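# Seat taper pins into crank shaft collars

## Task

Push a taper pin all the way into the collar on every crank shaft. Each pin can only seat fully when it enters its hole from one particular side. A pin counts only if it stays seated on its own at the end, without the robot holding it there.

## Robot and tools

Robot: two Kinova Gen3 arms with seven joints each, named left_arm and right_arm, each ending in a Robotiq 2F-85 two-finger gripper. Base poses in the scene frame: left_arm at (+0.028, +0.270, 0) m with quat_wxyz (+1.000, 0, 0, -0.016); right_arm at (+0.046, -0.389, 0) m with quat_wxyz (+1.000, 0, 0, +0.002).

Scene frame: the origin lies on the table surface midway between the arms. +z is up, +x points out over the table, and left_arm sits on the +y side. The words left and right are arm names only, not image sides. Printed hand positions can be somewhat off, more so at long reach.

Joint order, used in every row and every per-joint list: waist (joint_1), shoulder (joint_2), upper arm roll (joint_3), elbow (joint_4), forearm roll (joint_5), wrist pitch (joint_6), wrist roll (joint_7). Stated ranges in rad: waist, upper arm roll, forearm roll and wrist roll -69.115 to 69.115; shoulder -2.250 to 2.250; elbow -2.580 to 2.580; wrist pitch -2.100 to 2.100. The true end may differ by up to 0.013 rad either way.

A row is a single flat list of 18 numbers, each in [-1, 1], always covering both arms: left_arm's 7 joint values, then its gripper position and gripper speed, then the same 9 for right_arm. Joint values are offsets, not poses: scaled angle changes added to the joint angles held at the start of the current action (not the previous row). A value of 1.0 means 0.9985 rad for the first four joints and 0.8765 rad for the last three. To keep an arm still, send zeros for its joints.

Gripper numbers are absolute. Position +1 is fully open (85 mm gap), 0 about 41 mm, about -0.8 pads touching, -1 closes until something blocks. Speed -1 is about 20 mm/s, 0 about 85, +1 about 150. A full close squeezes at roughly 190 to 235 N per pad. A 0 here is a real command, so to leave a gripper alone repeat its previous two numbers. For a gentle grip, open, then close to a position a little smaller than the object. The fingers stay put until the position changes by 0.01 or more, but re-close by themselves if the object slips or is lost. end_effector_position is the point between the pads when closed; fingertips stick out about 19 mm past it when closed and 6 mm when open, and closing pushes the tips about 13 mm further out, so leave clearance above surfaces.

Tools:
- execute_actions(actions): a list of actions, each a table of 1 to 15 rows; each row lasts one control step of 1/30 s, and a shorter table repeats its final row to fill 15 steps, so one action is 0.5 s. An empty list just reports state and images. For the first action, offsets count from the angles in the last reported state. If any action would push a joint more than 0.013 rad outward past its range, that action is refused for both arms; if the first action fails this, or anything is malformed, the entire call does nothing.
- move(target, speed, blocking): target is one 18-number row; its joint offsets count from the Joint positions in the latest result that listed them. Every joint reaches its goal at the same moment, so the hand curves. speed (0.01 to 2, default 0.5) is in rad/s for whichever joint travels farthest; paths last 0.5 to 10 s and do not avoid obstacles or the other arm. Gripper numbers are sent at the start. blocking=false returns after 0.5 s while motion continues; until a result shows it ended, other moves and execute_actions are rejected, so use wait or stop first. The extra move: line reports the ending (done, off_target, moving, held, fault), limits=held or limits=none, and the joint of each arm farthest from its target. A faster move or a target set deeper past a contact presses harder.
- wait(seconds): 0 to 10; holds last commands and returns early if a move ends.
- stop(): brakes a running move; needs room, fingers keep moving.
- zoom_image(camera, region): camera is cam_high, cam_low, cam_left_wrist or cam_right_wrist (each 896x504); region [x0, y0, x1, y1] in pixels from the top-left, at most 504 by 504.
- read_manual(section): licence text only.
- finished_scene(scene): pass the current scene's number; irreversible, reports success.

Results list each gripper's pose, then Joint positions (rad), Joint velocities (rad/s), Joint targets and joint torques, one block per arm. position_measured_pct is about 50 minus 50 times the finger position: 0 is open, stopping below 90 means something is held or blocking, around 90 means the pads met. Other lines: "joint sent to its limit", "joint command not followed" (a clearance check altered that arm's joint targets), MOTOR HOT (from 60 °C), OVER-TEMPERATURE FAULT, and TORQUE FAULT. Load limits are 47.5 N m for the first four joints and 29.9 N m for the last three; reaching one freezes that arm for 10 s.

Motion limits: each joint target is kept within 0.304 rad (first four joints) or 0.266 rad (wrist joints) of the measured angle, and targets are scaled back if they would put the gripper over 70 mm from where it is, so big changes need several actions. The simulation continues while you think.

Wrist camera frame: +z forward, +x right in the image, +y down, possibly off by about 24 mm and 11 degrees.

Avoid: knocking or placing anything off the table, dropping pins, hard impacts, heavy pushing, and arms touching each other. Held parts may get an occasional brief tug.

Each tool is called after "Request:" by a JSON object that holds its "method" and its "body".

## Session

Request:
{"method": "execute_actions", "body": {"actions": []}}

Scene clock: 0.00 s.
left_arm: end_effector_position=(+0.7036, +0.5363, +0.1234) position_measured_pct=0.0 end_effector_quat_wxyz=(-0.301, +0.716, +0.541, +0.324) | right_arm: end_effector_position=(+0.4615, -0.2123, +0.2172) position_measured_pct=0.0 end_effector_quat_wxyz=(+0.118, -0.235, +0.964, +0.047)
Joint names: [waist, shoulder, upper arm roll, elbow, forearm roll, wrist pitch, wrist roll]
Joint positions: left_arm=[-0.127  1.075  0.044  1.076 -1.126  1.07   0.273] | right_arm=[-0.383  0.269 -0.045  1.881 -0.053  0.742  1.655]
Joint velocities: left_arm=[ 0.001  0.     0.     0.    -0.     0.001  0.   ] | right_arm=[ 0.     0.001 -0.002 -0.001 -0.    -0.    -0.   ]
Joint torques (N m, as the joint torque sensors report them, + toward a larger angle): no reading
Motor temperatures (°C, as the motors report them): left_arm=[26 26 28 31 33 34 38] | right_arm=[31 28 29 31 34 40 36]
Joint targets: left_arm=[-0.127 1.075 0.044 1.076 -1.126 1.070 0.273] | right_arm=[-0.383 0.269 -0.045 1.881 -0.053 0.742 1.655]

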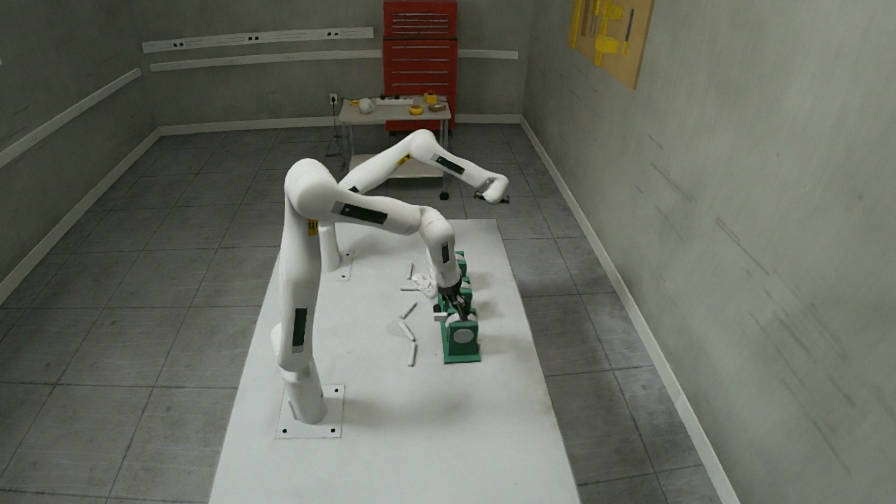

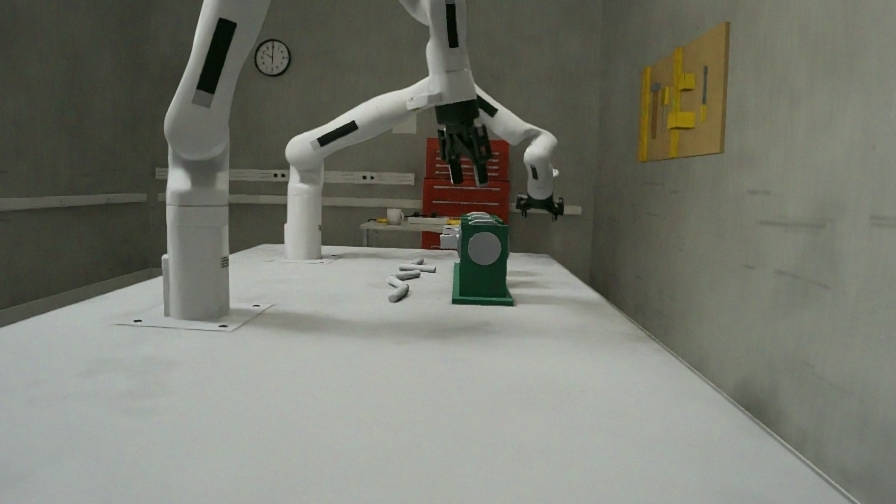

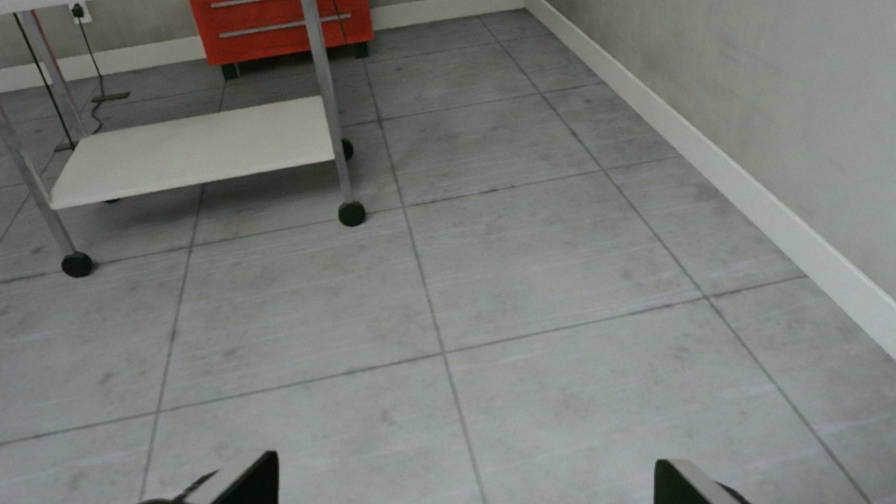

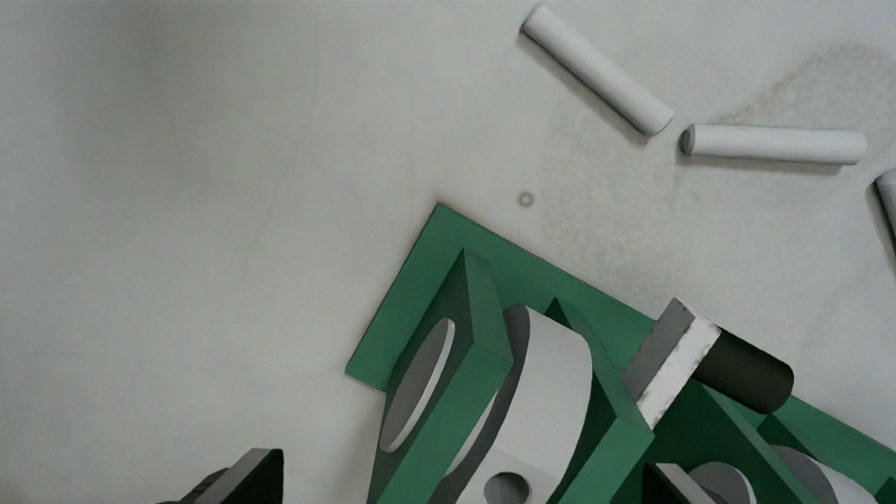

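Request:
{"method": "zoom_image", "body": {"camera": "cam_high", "region": [370, 230, 530, 380]}}

Request:
{"method": "zoom_image", "body": {"camera": "cam_low", "region": [370, 190, 550, 320]}}

Region (370, 230, 530, 380) of cam_high's 896x504 image, scaled by 3.150, with more detail than that image has; it fills the top 472 rows of this view, and the rest is white.

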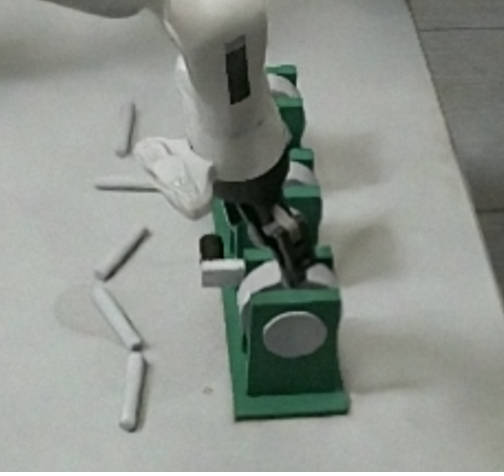

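Region (370, 190, 550, 320) of cam_low's 896x504 image, scaled by 2.800, with more detail than that image has.

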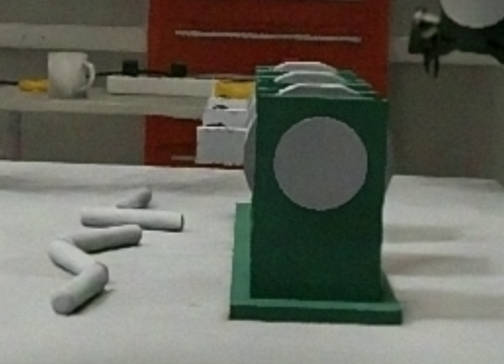

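Request:
{"method": "move", "body": {"target": [-0.2,-0.5,-0.044,0.2,0.64,0.15,0.45,1,1,-0.156,0.1,0.045,-0.535,0.06,0.573,-0.447,1,1], "speed": 1.0}}

Request:
{"method": "move", "body": {"target": [-0.2,-0.28,0,0.22,0.645,0.15,0.45,1,1,-0.156,0.214,0,-0.535,0,0.573,-0.447,1,1], "speed": 1.0}}

Scene clock: 3.07 s.
left_arm: end_effector_position=(+0.5364, +0.5606, +0.2836) position_measured_pct=0.0 end_effector_quat_wxyz=(-0.114, +0.373, +0.889, +0.242) | right_arm: end_effector_position=(+0.5030, -0.1421, +0.3259) position_measured_pct=0.0 end_effector_quat_wxyz=(+0.083, -0.116, +0.989, +0.038)
Joint names: [waist, shoulder, upper arm roll, elbow, forearm roll, wrist pitch, wrist roll]
Joint positions: left_arm=[-0.327  0.576  0.     1.276 -0.565  1.202  0.668] | right_arm=[-0.539  0.369  0.     1.346 -0.     1.244  1.263]
Joint velocities: left_arm=[-0.001 -0.002  0.     0.     0.     0.    -0.   ] | right_arm=[-0.001 -0.001 -0.     0.     0.    -0.001 -0.   ]
Joint torques (N m, as the joint torque sensors report them, + toward a larger angle): left_arm=[ -0.26 -20.86  -1.05  -9.41  -1.42  -0.07  -0.25] | right_arm=[  0.16 -17.31   0.32  -9.18   0.06  -0.22  -0.24]
Motor temperatures (°C, as the motors report them): left_arm=[26 26 28 31 33 34 38] | right_arm=[31 28 29 31 34 40 36]
Joint targets: left_arm=[-0.327 0.576 0.001 1.276 -0.565 1.202 0.668] | right_arm=[-0.539 0.369 0.000 1.346 -0.000 1.244 1.263]
move: done; limits=none; left_arm: farthest joint: the waist, 0.000 radians from its target (0.199 radians at the start); right_arm: farthest joint: the waist, 0.000 radians from its target (0.155 radians at the start)

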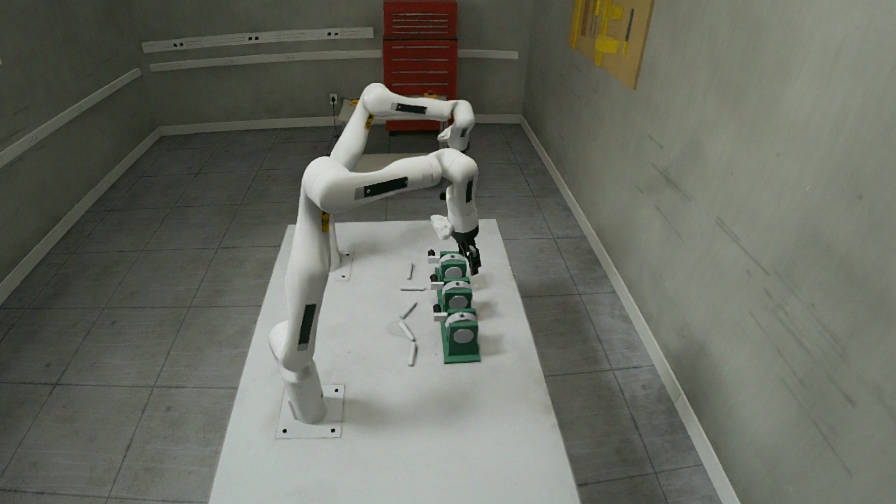

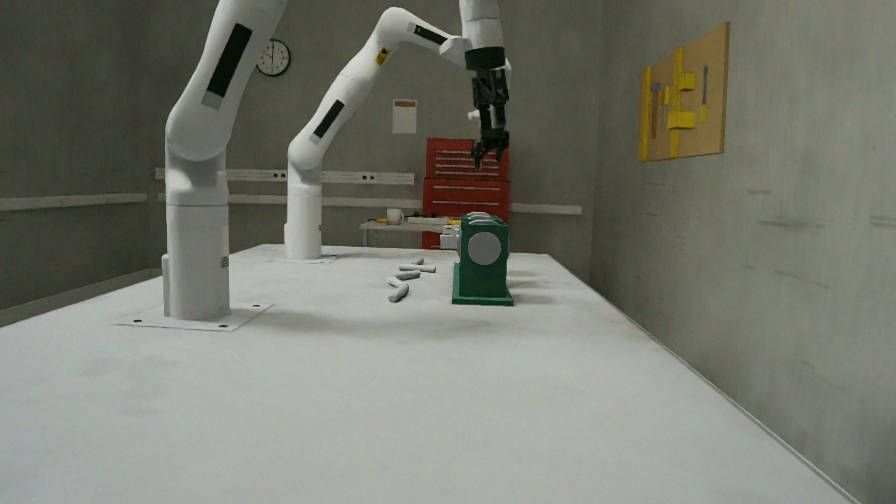

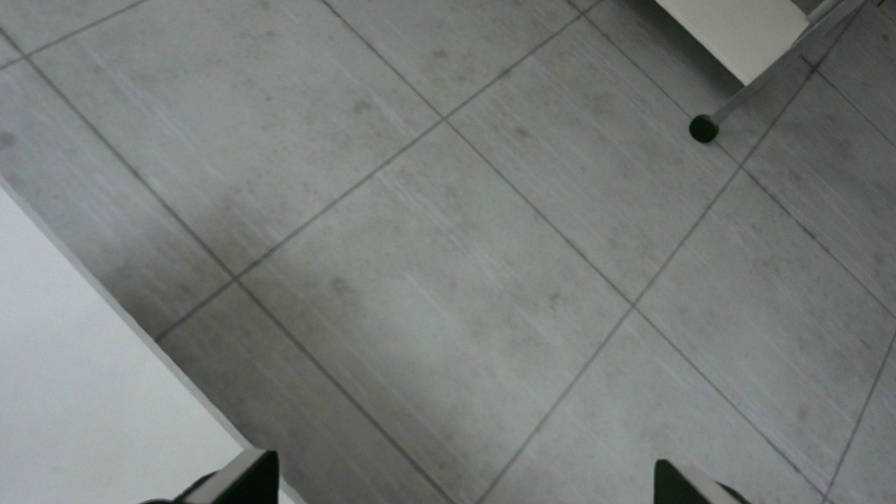

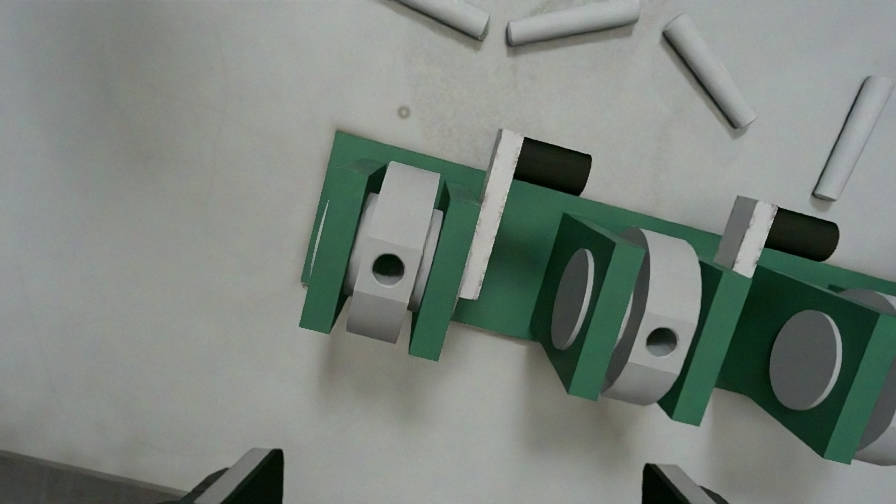

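Scene clock: 4.30 s.
left_arm: end_effector_position=(+0.4225, +0.4540, +0.3070) position_measured_pct=0.0 end_effector_quat_wxyz=(+0.007, +0.007, +1.000, +0.004) | right_arm: end_effector_position=(+0.4760, -0.0601, +0.3801) position_measured_pct=0.0 end_effector_quat_wxyz=(+0.000, +0.001, +1.000, +0.000)
Joint names: [waist, shoulder, upper arm roll, elbow, forearm roll, wrist pitch, wrist roll]
Joint positions: left_arm=[-0.527  0.297  0.     1.495  0.001  1.333  1.062] | right_arm=[-0.695  0.582  0.     0.812 -0.     1.747  0.871]
Joint velocities: left_arm=[-0.002 -0.001 -0.003 -0.    -0.     0.001  0.   ] | right_arm=[-0.001  0.003 -0.001  0.001 -0.     0.     0.   ]
Joint torques (N m, as the joint torque sensors report them, + toward a larger angle): left_arm=[  0.07 -15.    -0.19  -8.97  -0.11  -0.32  -0.33] | right_arm=[ -0.2  -20.99   0.35  -8.52  -0.11   0.26  -0.06]
Motor temperatures (°C, as the motors report them): left_arm=[26 26 28 31 33 34 38] | right_arm=[31 28 29 31 34 40 36]
Joint targets: left_arm=[-0.527 0.296 0.000 1.495 0.001 1.333 1.062] | right_arm=[-0.695 0.582 0.000 0.812 -0.000 1.747 0.871]
move: done; limits=none; left_arm: farthest joint: the waist, 0.000 radians from its target (0.200 radians at the start); right_arm: farthest joint: the shoulder, 0.001 radians from its target (0.214 radians at the start)

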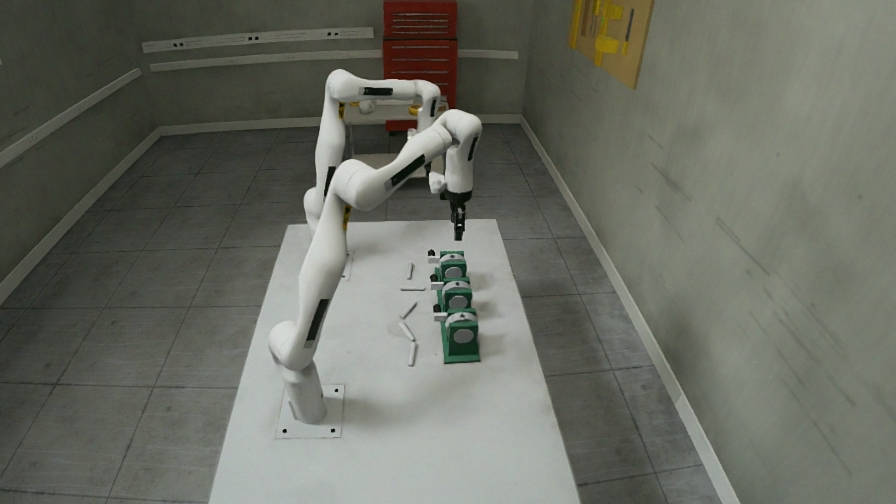

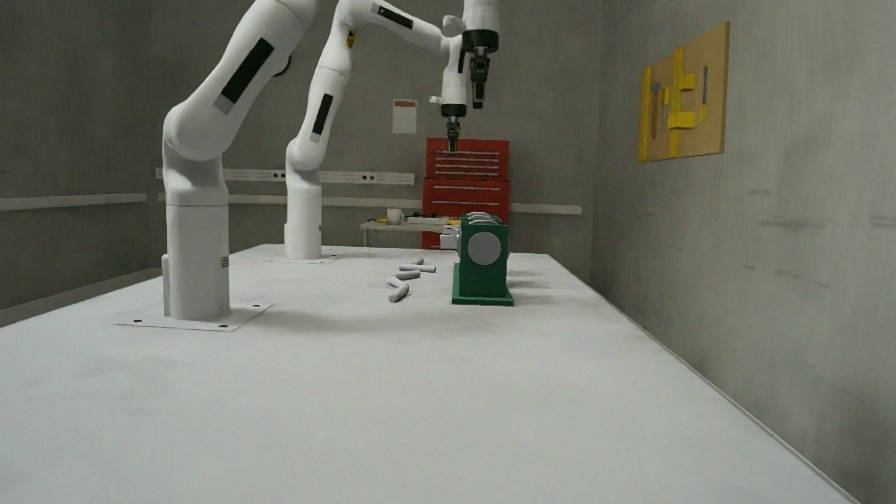

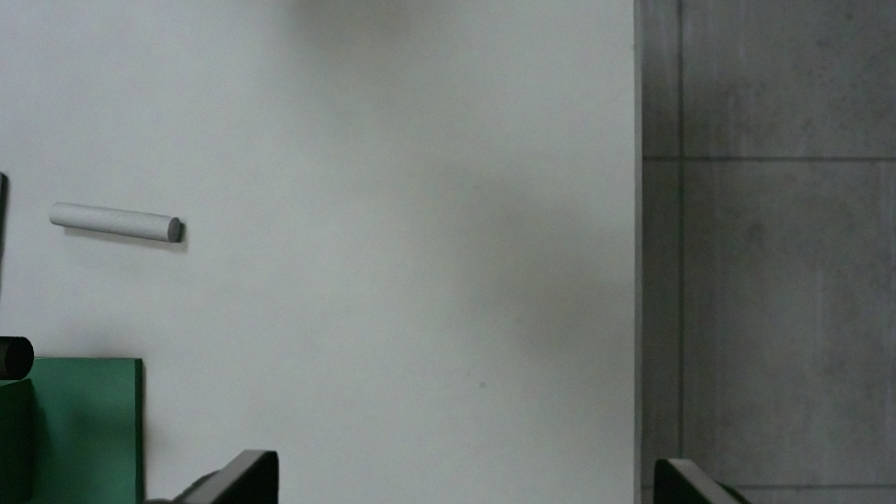

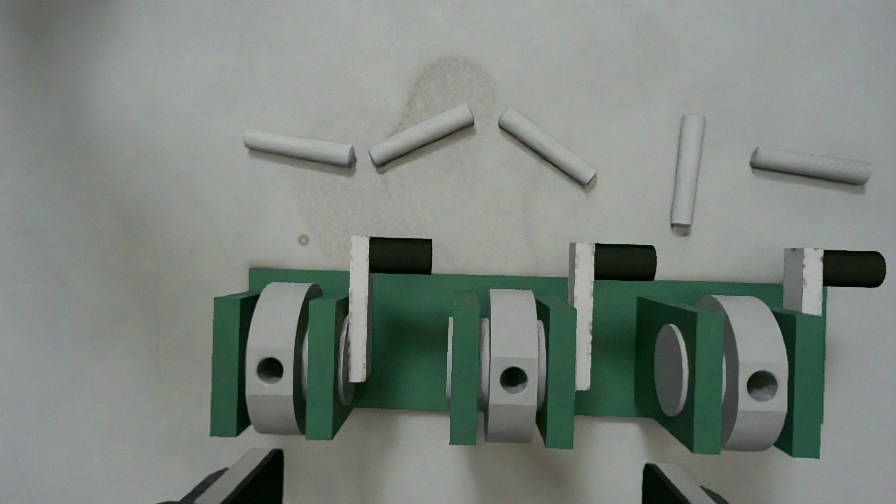

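Request:
{"method": "zoom_image", "body": {"camera": "cam_right_wrist", "region": [200, 230, 600, 460]}}

Request:
{"method": "zoom_image", "body": {"camera": "cam_right_wrist", "region": [496, 230, 896, 460]}}

Request:
{"method": "zoom_image", "body": {"camera": "cam_right_wrist", "region": [230, 80, 630, 240]}}

Request:
{"method": "zoom_image", "body": {"camera": "cam_right_wrist", "region": [496, 80, 896, 240]}}

Region (200, 230, 600, 460) of cam_right_wrist's 896x504 image, scaled by 1.260; it fills the top 290 rows of this view, and the rest is white.

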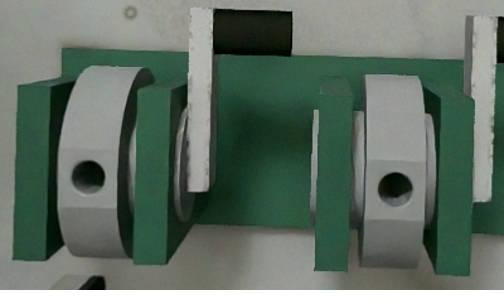

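Region (496, 230, 896, 460) of cam_right_wrist's 896x504 image, scaled by 1.260; it fills the top 290 rows of this view, and the rest is white.

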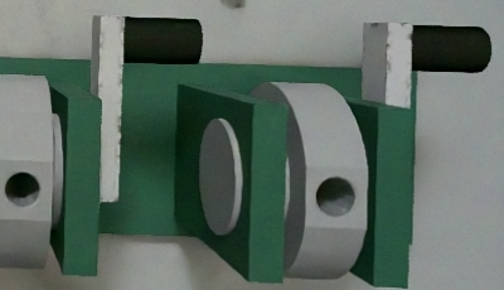

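Region (230, 80, 630, 240) of cam_right_wrist's 896x504 image, scaled by 1.260; it fills the top 202 rows of this view, and the rest is white.

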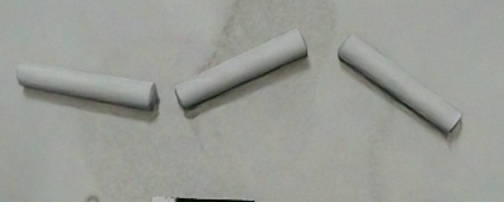

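Region (496, 80, 896, 240) of cam_right_wrist's 896x504 image, scaled by 1.260; it fills the top 202 rows of this view, and the rest is white.

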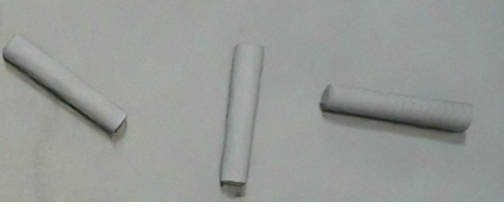

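Request:
{"method": "move", "body": {"target": [0.4,0.1,0,-0.1,0,0,-0.2,0.3,1,0.5,-0.2,0,0.5,0,-0.4,0.8,0.2,1], "speed": 1.0}}

Request:
{"method": "move", "body": {"target": [0.814,0.226,0,-0.071,0,-0.157,-0.193,0.3,1,0.1,-0.128,0,0.618,0,-0.5,0.765,0.2,1], "speed": 1.0}}

Scene clock: 10.93 s.
left_arm: end_effector_position=(+0.5023, +0.2899, +0.2928) position_measured_pct=34.9 end_effector_quat_wxyz=(+0.008, +0.290, +0.957, +0.003) | right_arm: end_effector_position=(+0.5259, -0.3173, +0.3256) position_measured_pct=40.1 end_effector_quat_wxyz=(+0.026, -0.100, +0.995, +0.003)
Joint names: [waist, shoulder, upper arm roll, elbow, forearm roll, wrist pitch, wrist roll]
Joint positions: left_arm=[-0.127  0.396  0.     1.396  0.001  1.333  0.887] | right_arm=[-0.196  0.383  0.     1.312 -0.     1.396  1.572]
Joint velocities: left_arm=[ 0.001  0.     0.001 -0.    -0.    -0.    -0.   ] | right_arm=[ 0.002 -0.002  0.001  0.002  0.     0.    -0.   ]
Joint torques (N m, as the joint torque sensors report them, + toward a larger angle): left_arm=[ -0.33 -17.07  -0.38  -9.55  -0.11  -0.19  -0.08] | right_arm=[ -0.4  -17.14   0.57  -8.72   0.14   0.01  -0.31]
Motor temperatures (°C, as the motors report them): left_arm=[26 26 28 31 33 34 38] | right_arm=[31 28 29 31 34 40 36]
Joint targets: left_arm=[-0.127 0.396 0.000 1.396 0.001 1.333 0.887] | right_arm=[-0.196 0.382 0.000 1.312 -0.000 1.396 1.572]
move: done; limits=none; left_arm: farthest joint: the shoulder, 0.001 radians from its target (0.101 radians at the start); right_arm: farthest joint: the waist, 0.000 radians from its target (0.499 radians at the start)

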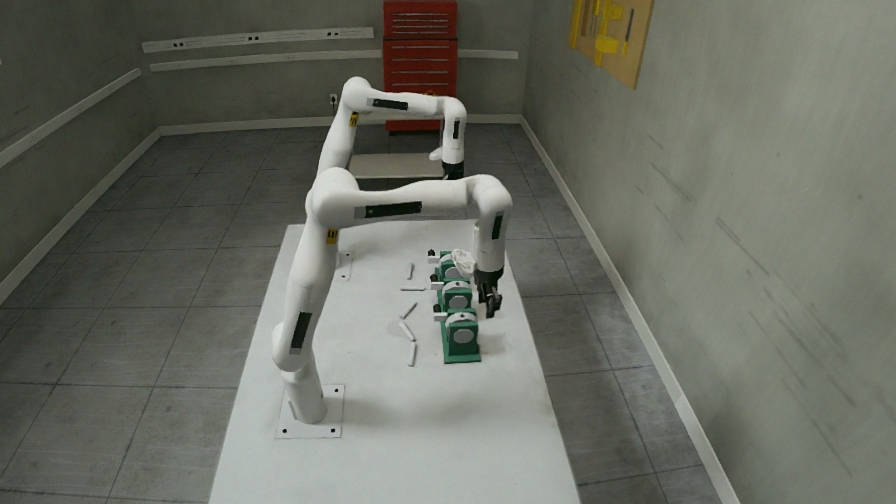

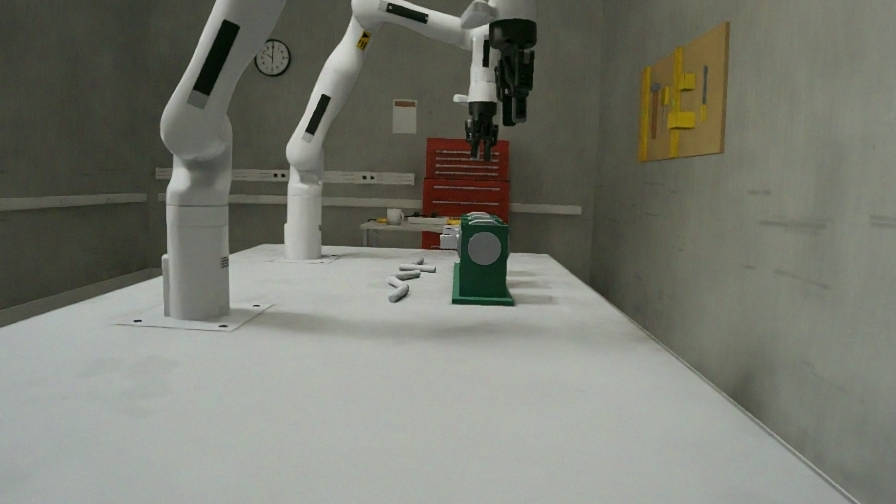

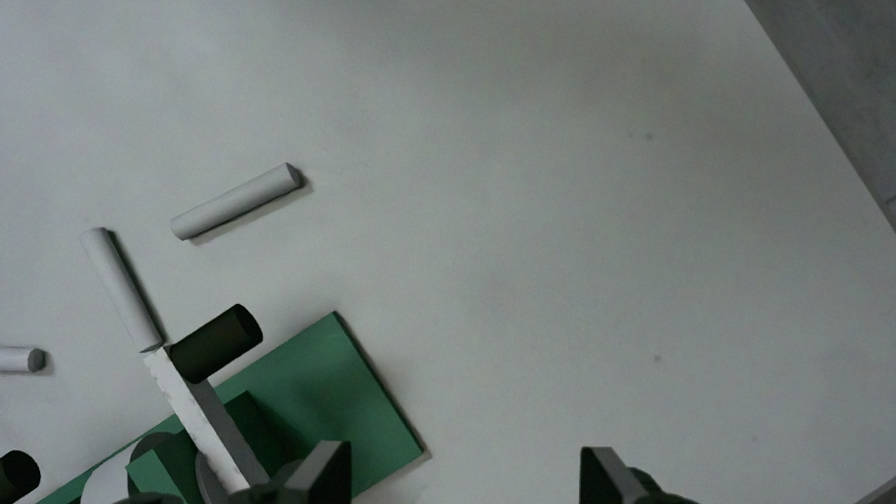

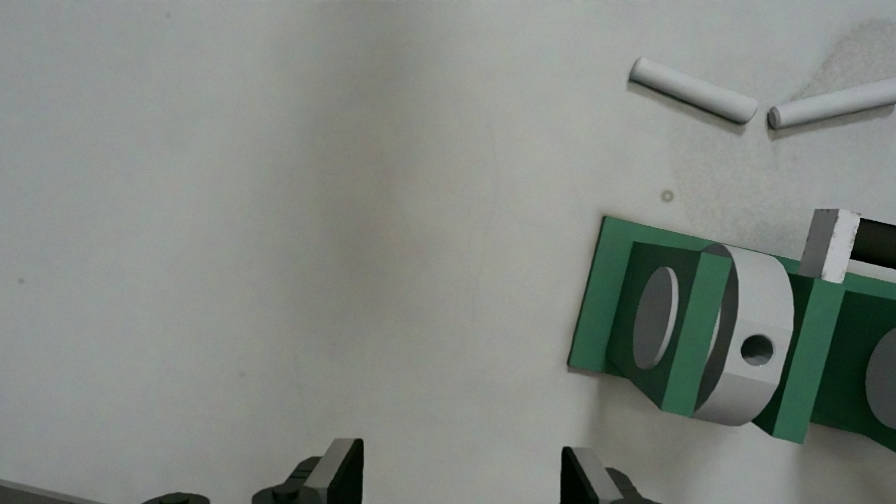

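Scene clock: 12.53 s.
left_arm: end_effector_position=(+0.4159, -0.1024, +0.2001) position_measured_pct=34.9 end_effector_quat_wxyz=(-0.000, +0.707, +0.707, -0.000) | right_arm: end_effector_position=(+0.4096, -0.3775, +0.1999) position_measured_pct=40.1 end_effector_quat_wxyz=(+0.000, -0.376, +0.927, -0.000)
Joint names: [waist, shoulder, upper arm roll, elbow, forearm roll, wrist pitch, wrist roll]
Joint positions: left_arm=[0.685 0.622 0.001 1.325 0.001 1.196 0.718] | right_arm=[-0.096  0.255  0.     1.929 -0.     0.958  2.243]
Joint velocities: left_arm=[ 0.002  0.001  0.001 -0.    -0.    -0.001  0.   ] | right_arm=[ 0.    -0.001  0.    -0.     0.    -0.001 -0.   ]
Joint torques (N m, as the joint torque sensors report them, + toward a larger angle): left_arm=[ -0.1  -20.59   0.77  -8.27  -0.1   -0.27  -0.11] | right_arm=[ -0.52 -12.67   0.02  -7.12  -0.04   0.26  -0.07]
Motor temperatures (°C, as the motors report them): left_arm=[26 26 28 31 33 34 38] | right_arm=[31 28 29 31 34 40 36]
Joint targets: left_arm=[0.685 0.622 0.000 1.325 0.001 1.196 0.718] | right_arm=[-0.096 0.255 0.000 1.929 -0.000 0.958 2.243]
move: done; limits=none; left_arm: farthest joint: the waist, 0.001 radians from its target (0.813 radians at the start); right_arm: farthest joint: the waist, 0.000 radians from its target (0.100 radians at the start)

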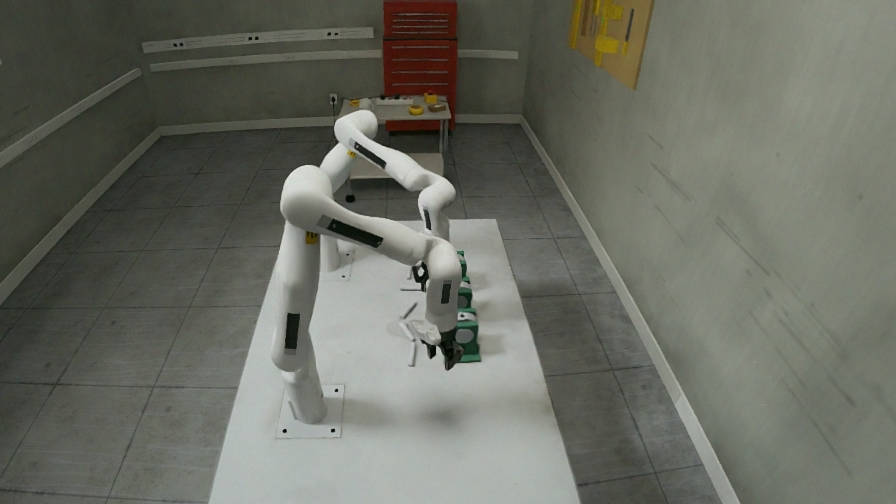

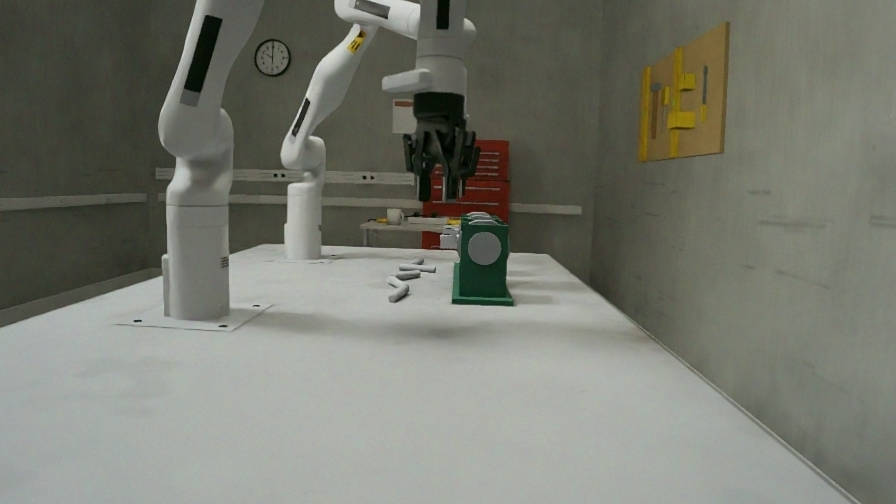

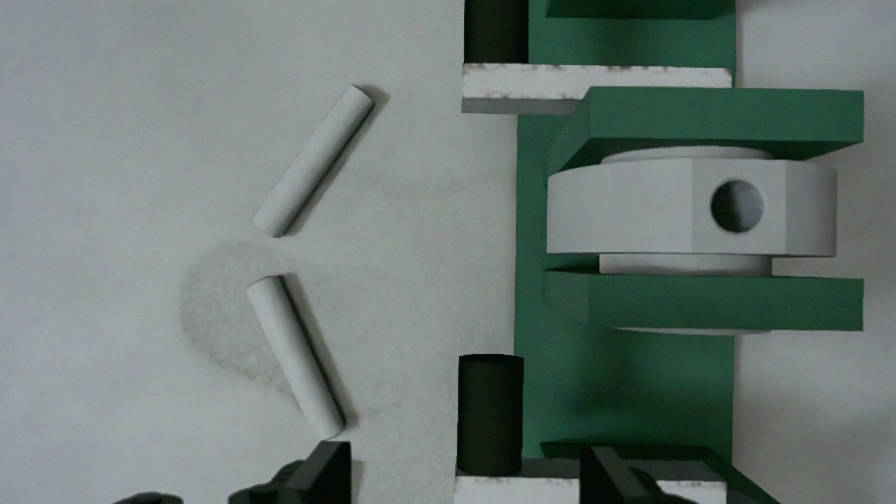

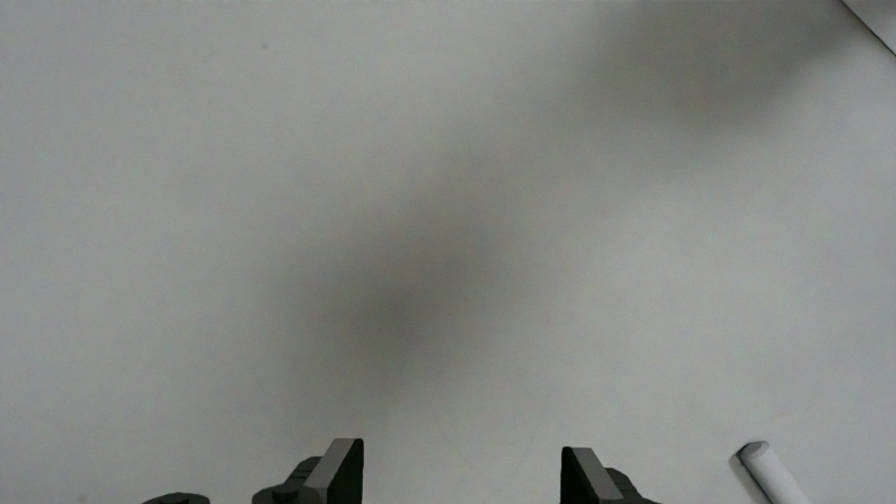

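Request:
{"method": "move", "body": {"target": [-0.0095,0.128,0,0.111,0,-0.274,-0.011,0.3,1,0,0,0,0,0,0,0,0.2,1], "speed": 0.4}}

Scene clock: 14.10 s.
left_arm: end_effector_position=(+0.4244, -0.1029, +0.1004) position_measured_pct=34.9 end_effector_quat_wxyz=(+0.001, +0.707, +0.707, -0.000) | right_arm: end_effector_position=(+0.4096, -0.3775, +0.1999) position_measured_pct=40.1 end_effector_quat_wxyz=(+0.000, -0.376, +0.927, -0.000)
Joint names: [waist, shoulder, upper arm roll, elbow, forearm roll, wrist pitch, wrist roll]
Joint positions: left_arm=[0.676 0.749 0.001 1.436 0.001 0.955 0.708] | right_arm=[-0.096  0.255  0.     1.929 -0.     0.958  2.243]
Joint velocities: left_arm=[-0.001  0.003  0.     0.    -0.    -0.001  0.   ] | right_arm=[-0.    -0.001  0.001  0.001 -0.     0.    -0.   ]
Joint torques (N m, as the joint torque sensors report them, + toward a larger angle): left_arm=[ -0.23 -21.38  -0.45  -8.2    0.21  -0.13  -0.05] | right_arm=[ -0.14 -12.71   0.4   -7.2    0.07  -0.06   0.07]
Motor temperatures (°C, as the motors report them): left_arm=[26 26 28 31 33 34 38] | right_arm=[31 28 29 31 34 40 36]
Joint targets: left_arm=[0.676 0.750 0.001 1.436 0.001 0.955 0.708] | right_arm=[-0.096 0.255 0.000 1.929 -0.000 0.958 2.243]
move: done; limits=none; left_arm: farthest joint: the waist, 0.000 radians from its target (0.010 radians at the start); right_arm: farthest joint: the waist, 0.000 radians from its target (0.000 radians at the start)

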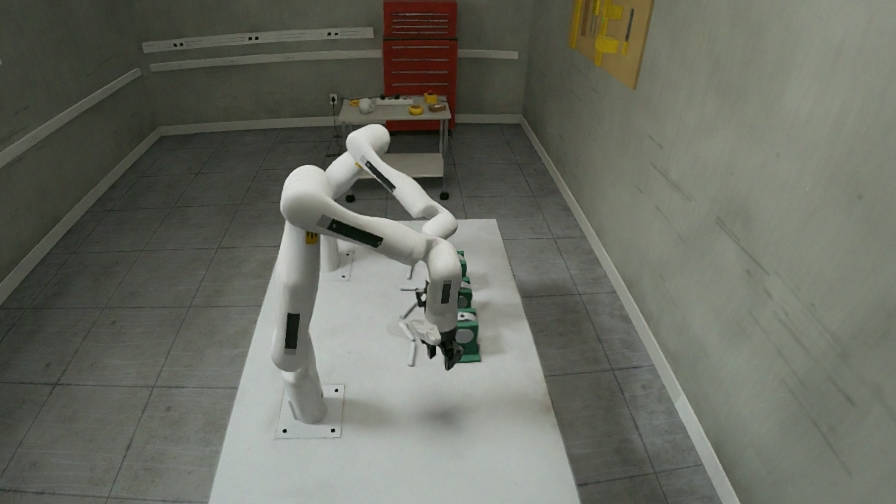

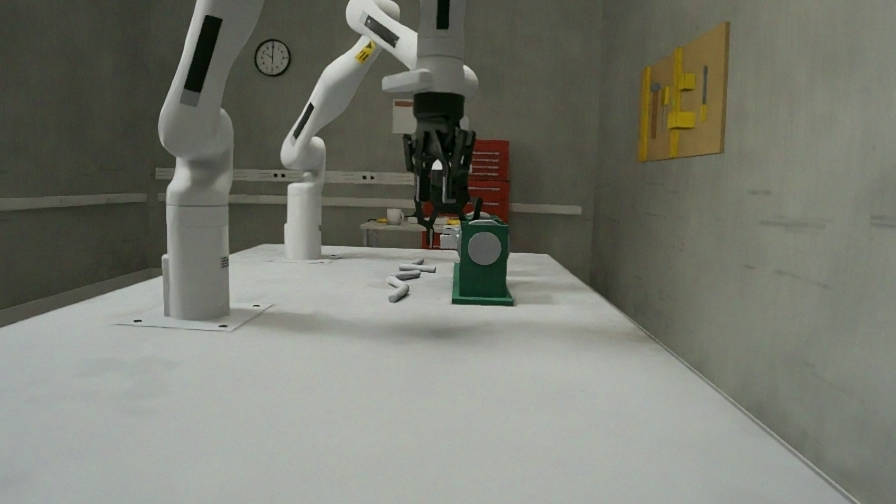

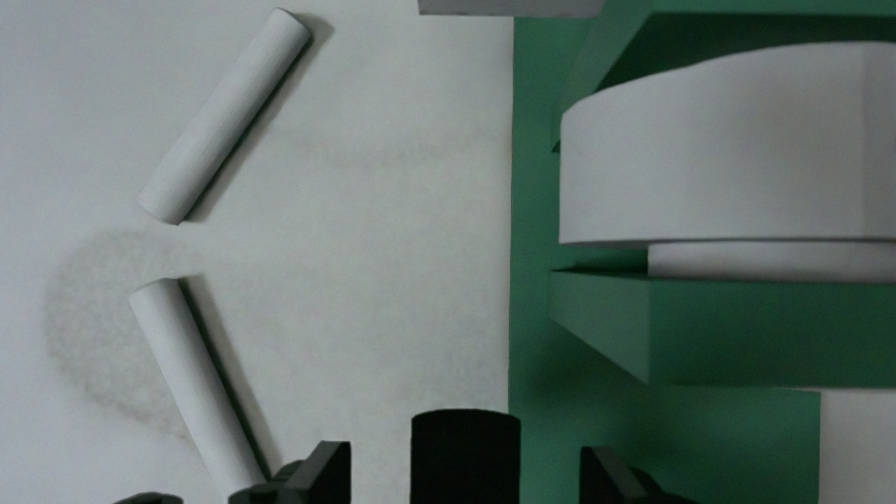

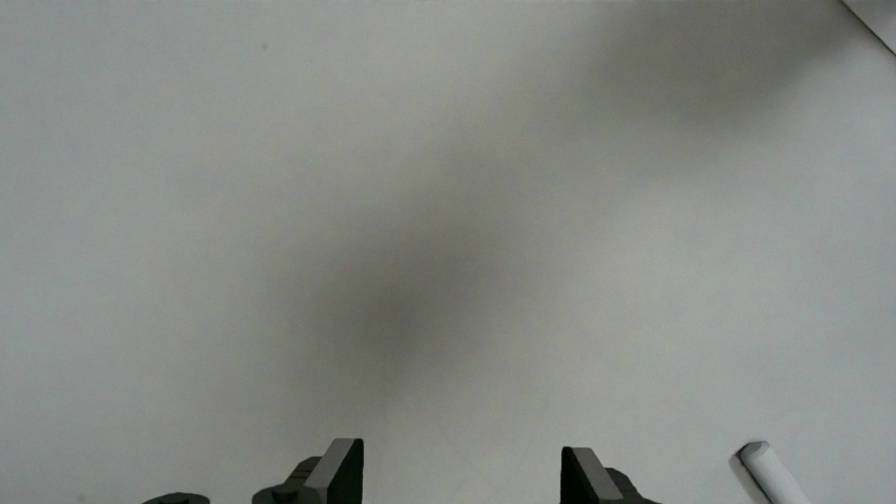

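Request:
{"method": "execute_actions", "body": {"actions": [[[0,0,0,0,0,0,0,-0.38,0,0,0,0,0,0,0,0,0.2,1]]]}}

Scene clock: 14.87 s.
left_arm: end_effector_position=(+0.4243, -0.1029, +0.1005) position_measured_pct=67.5 end_effector_quat_wxyz=(+0.001, +0.707, +0.707, -0.000) | right_arm: end_effector_position=(+0.4096, -0.3775, +0.1999) position_measured_pct=40.1 end_effector_quat_wxyz=(+0.000, -0.376, +0.927, -0.000)
Joint names: [waist, shoulder, upper arm roll, elbow, forearm roll, wrist pitch, wrist roll]
Joint positions: left_arm=[0.676 0.749 0.001 1.436 0.001 0.956 0.708] | right_arm=[-0.096  0.255  0.     1.929 -0.     0.958  2.243]
Joint velocities: left_arm=[-0.     0.    -0.001  0.    -0.     0.001 -0.   ] | right_arm=[-0.     0.    -0.     0.001 -0.    -0.001 -0.   ]
Joint torques (N m, as the joint torque sensors report them, + toward a larger angle): left_arm=[ -0.61 -21.77  -0.01  -7.87  -0.23  -0.2    0.03] | right_arm=[ -0.26 -12.91   0.2   -6.92   0.43   0.22  -0.15]
Motor temperatures (°C, as the motors report them): left_arm=[26 26 28 31 33 34 38] | right_arm=[31 28 29 31 34 40 36]
Joint targets: left_arm=[0.676 0.749 0.001 1.436 0.001 0.955 0.708] | right_arm=[-0.096 0.255 0.000 1.929 -0.000 0.958 2.243]

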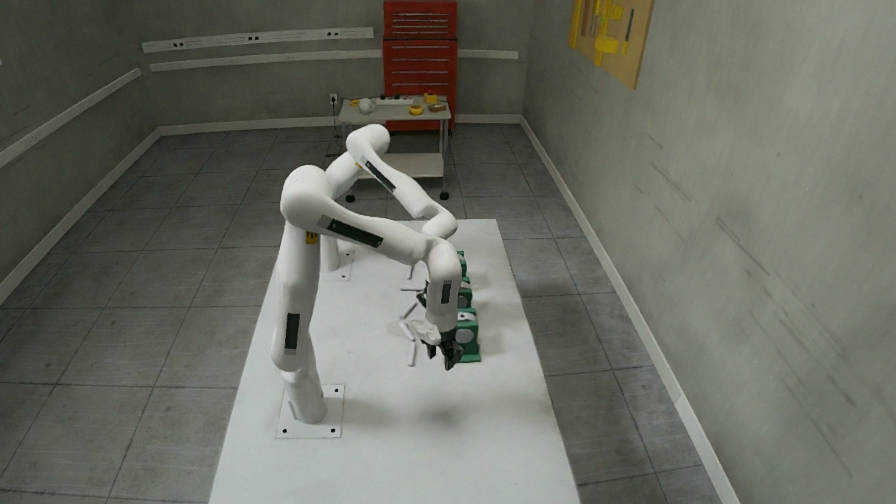

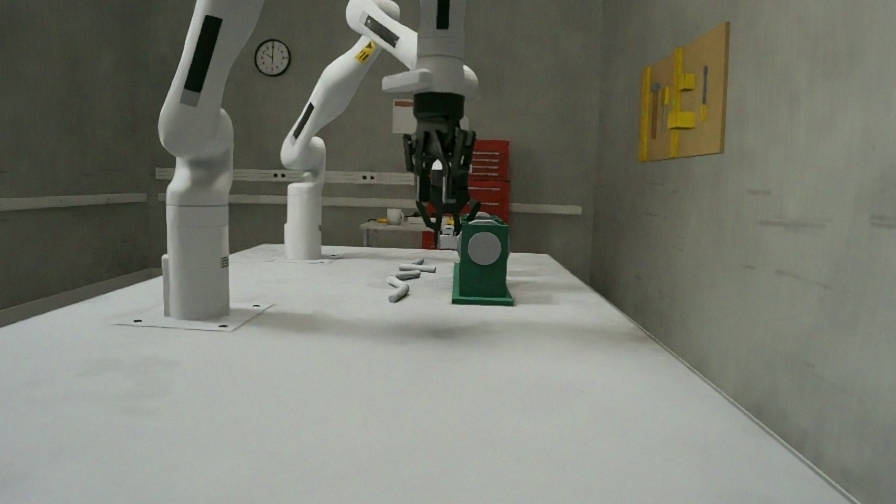

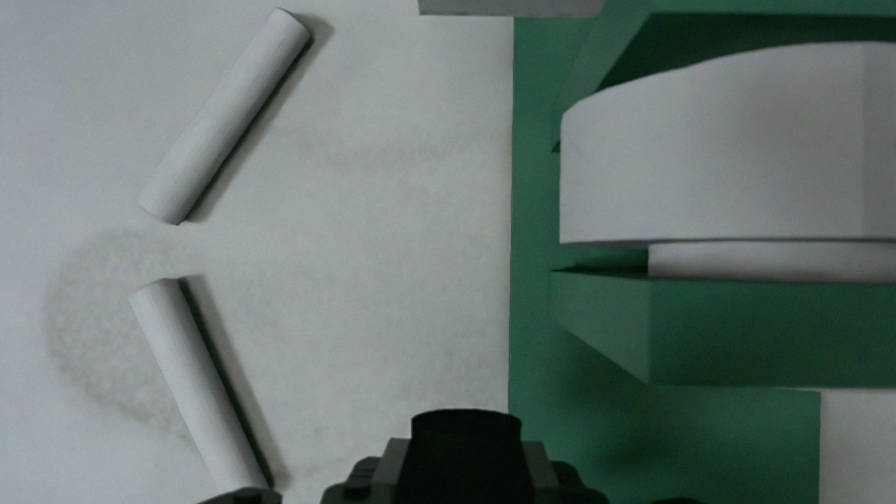

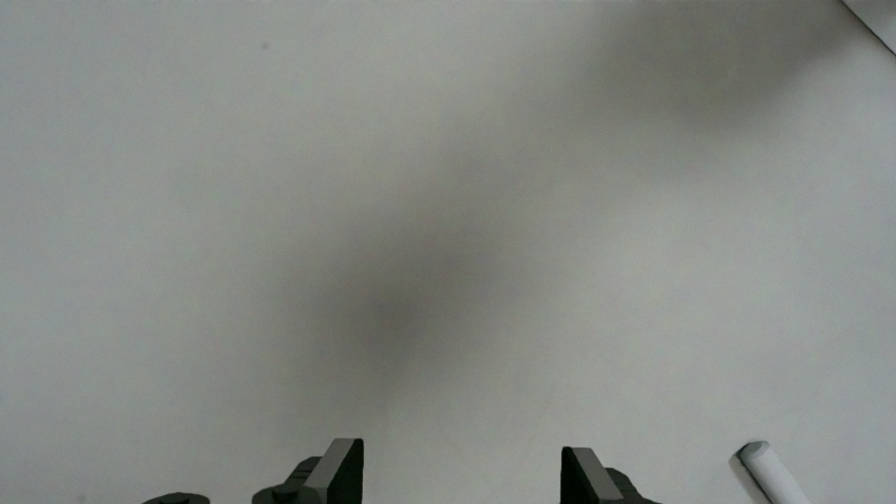

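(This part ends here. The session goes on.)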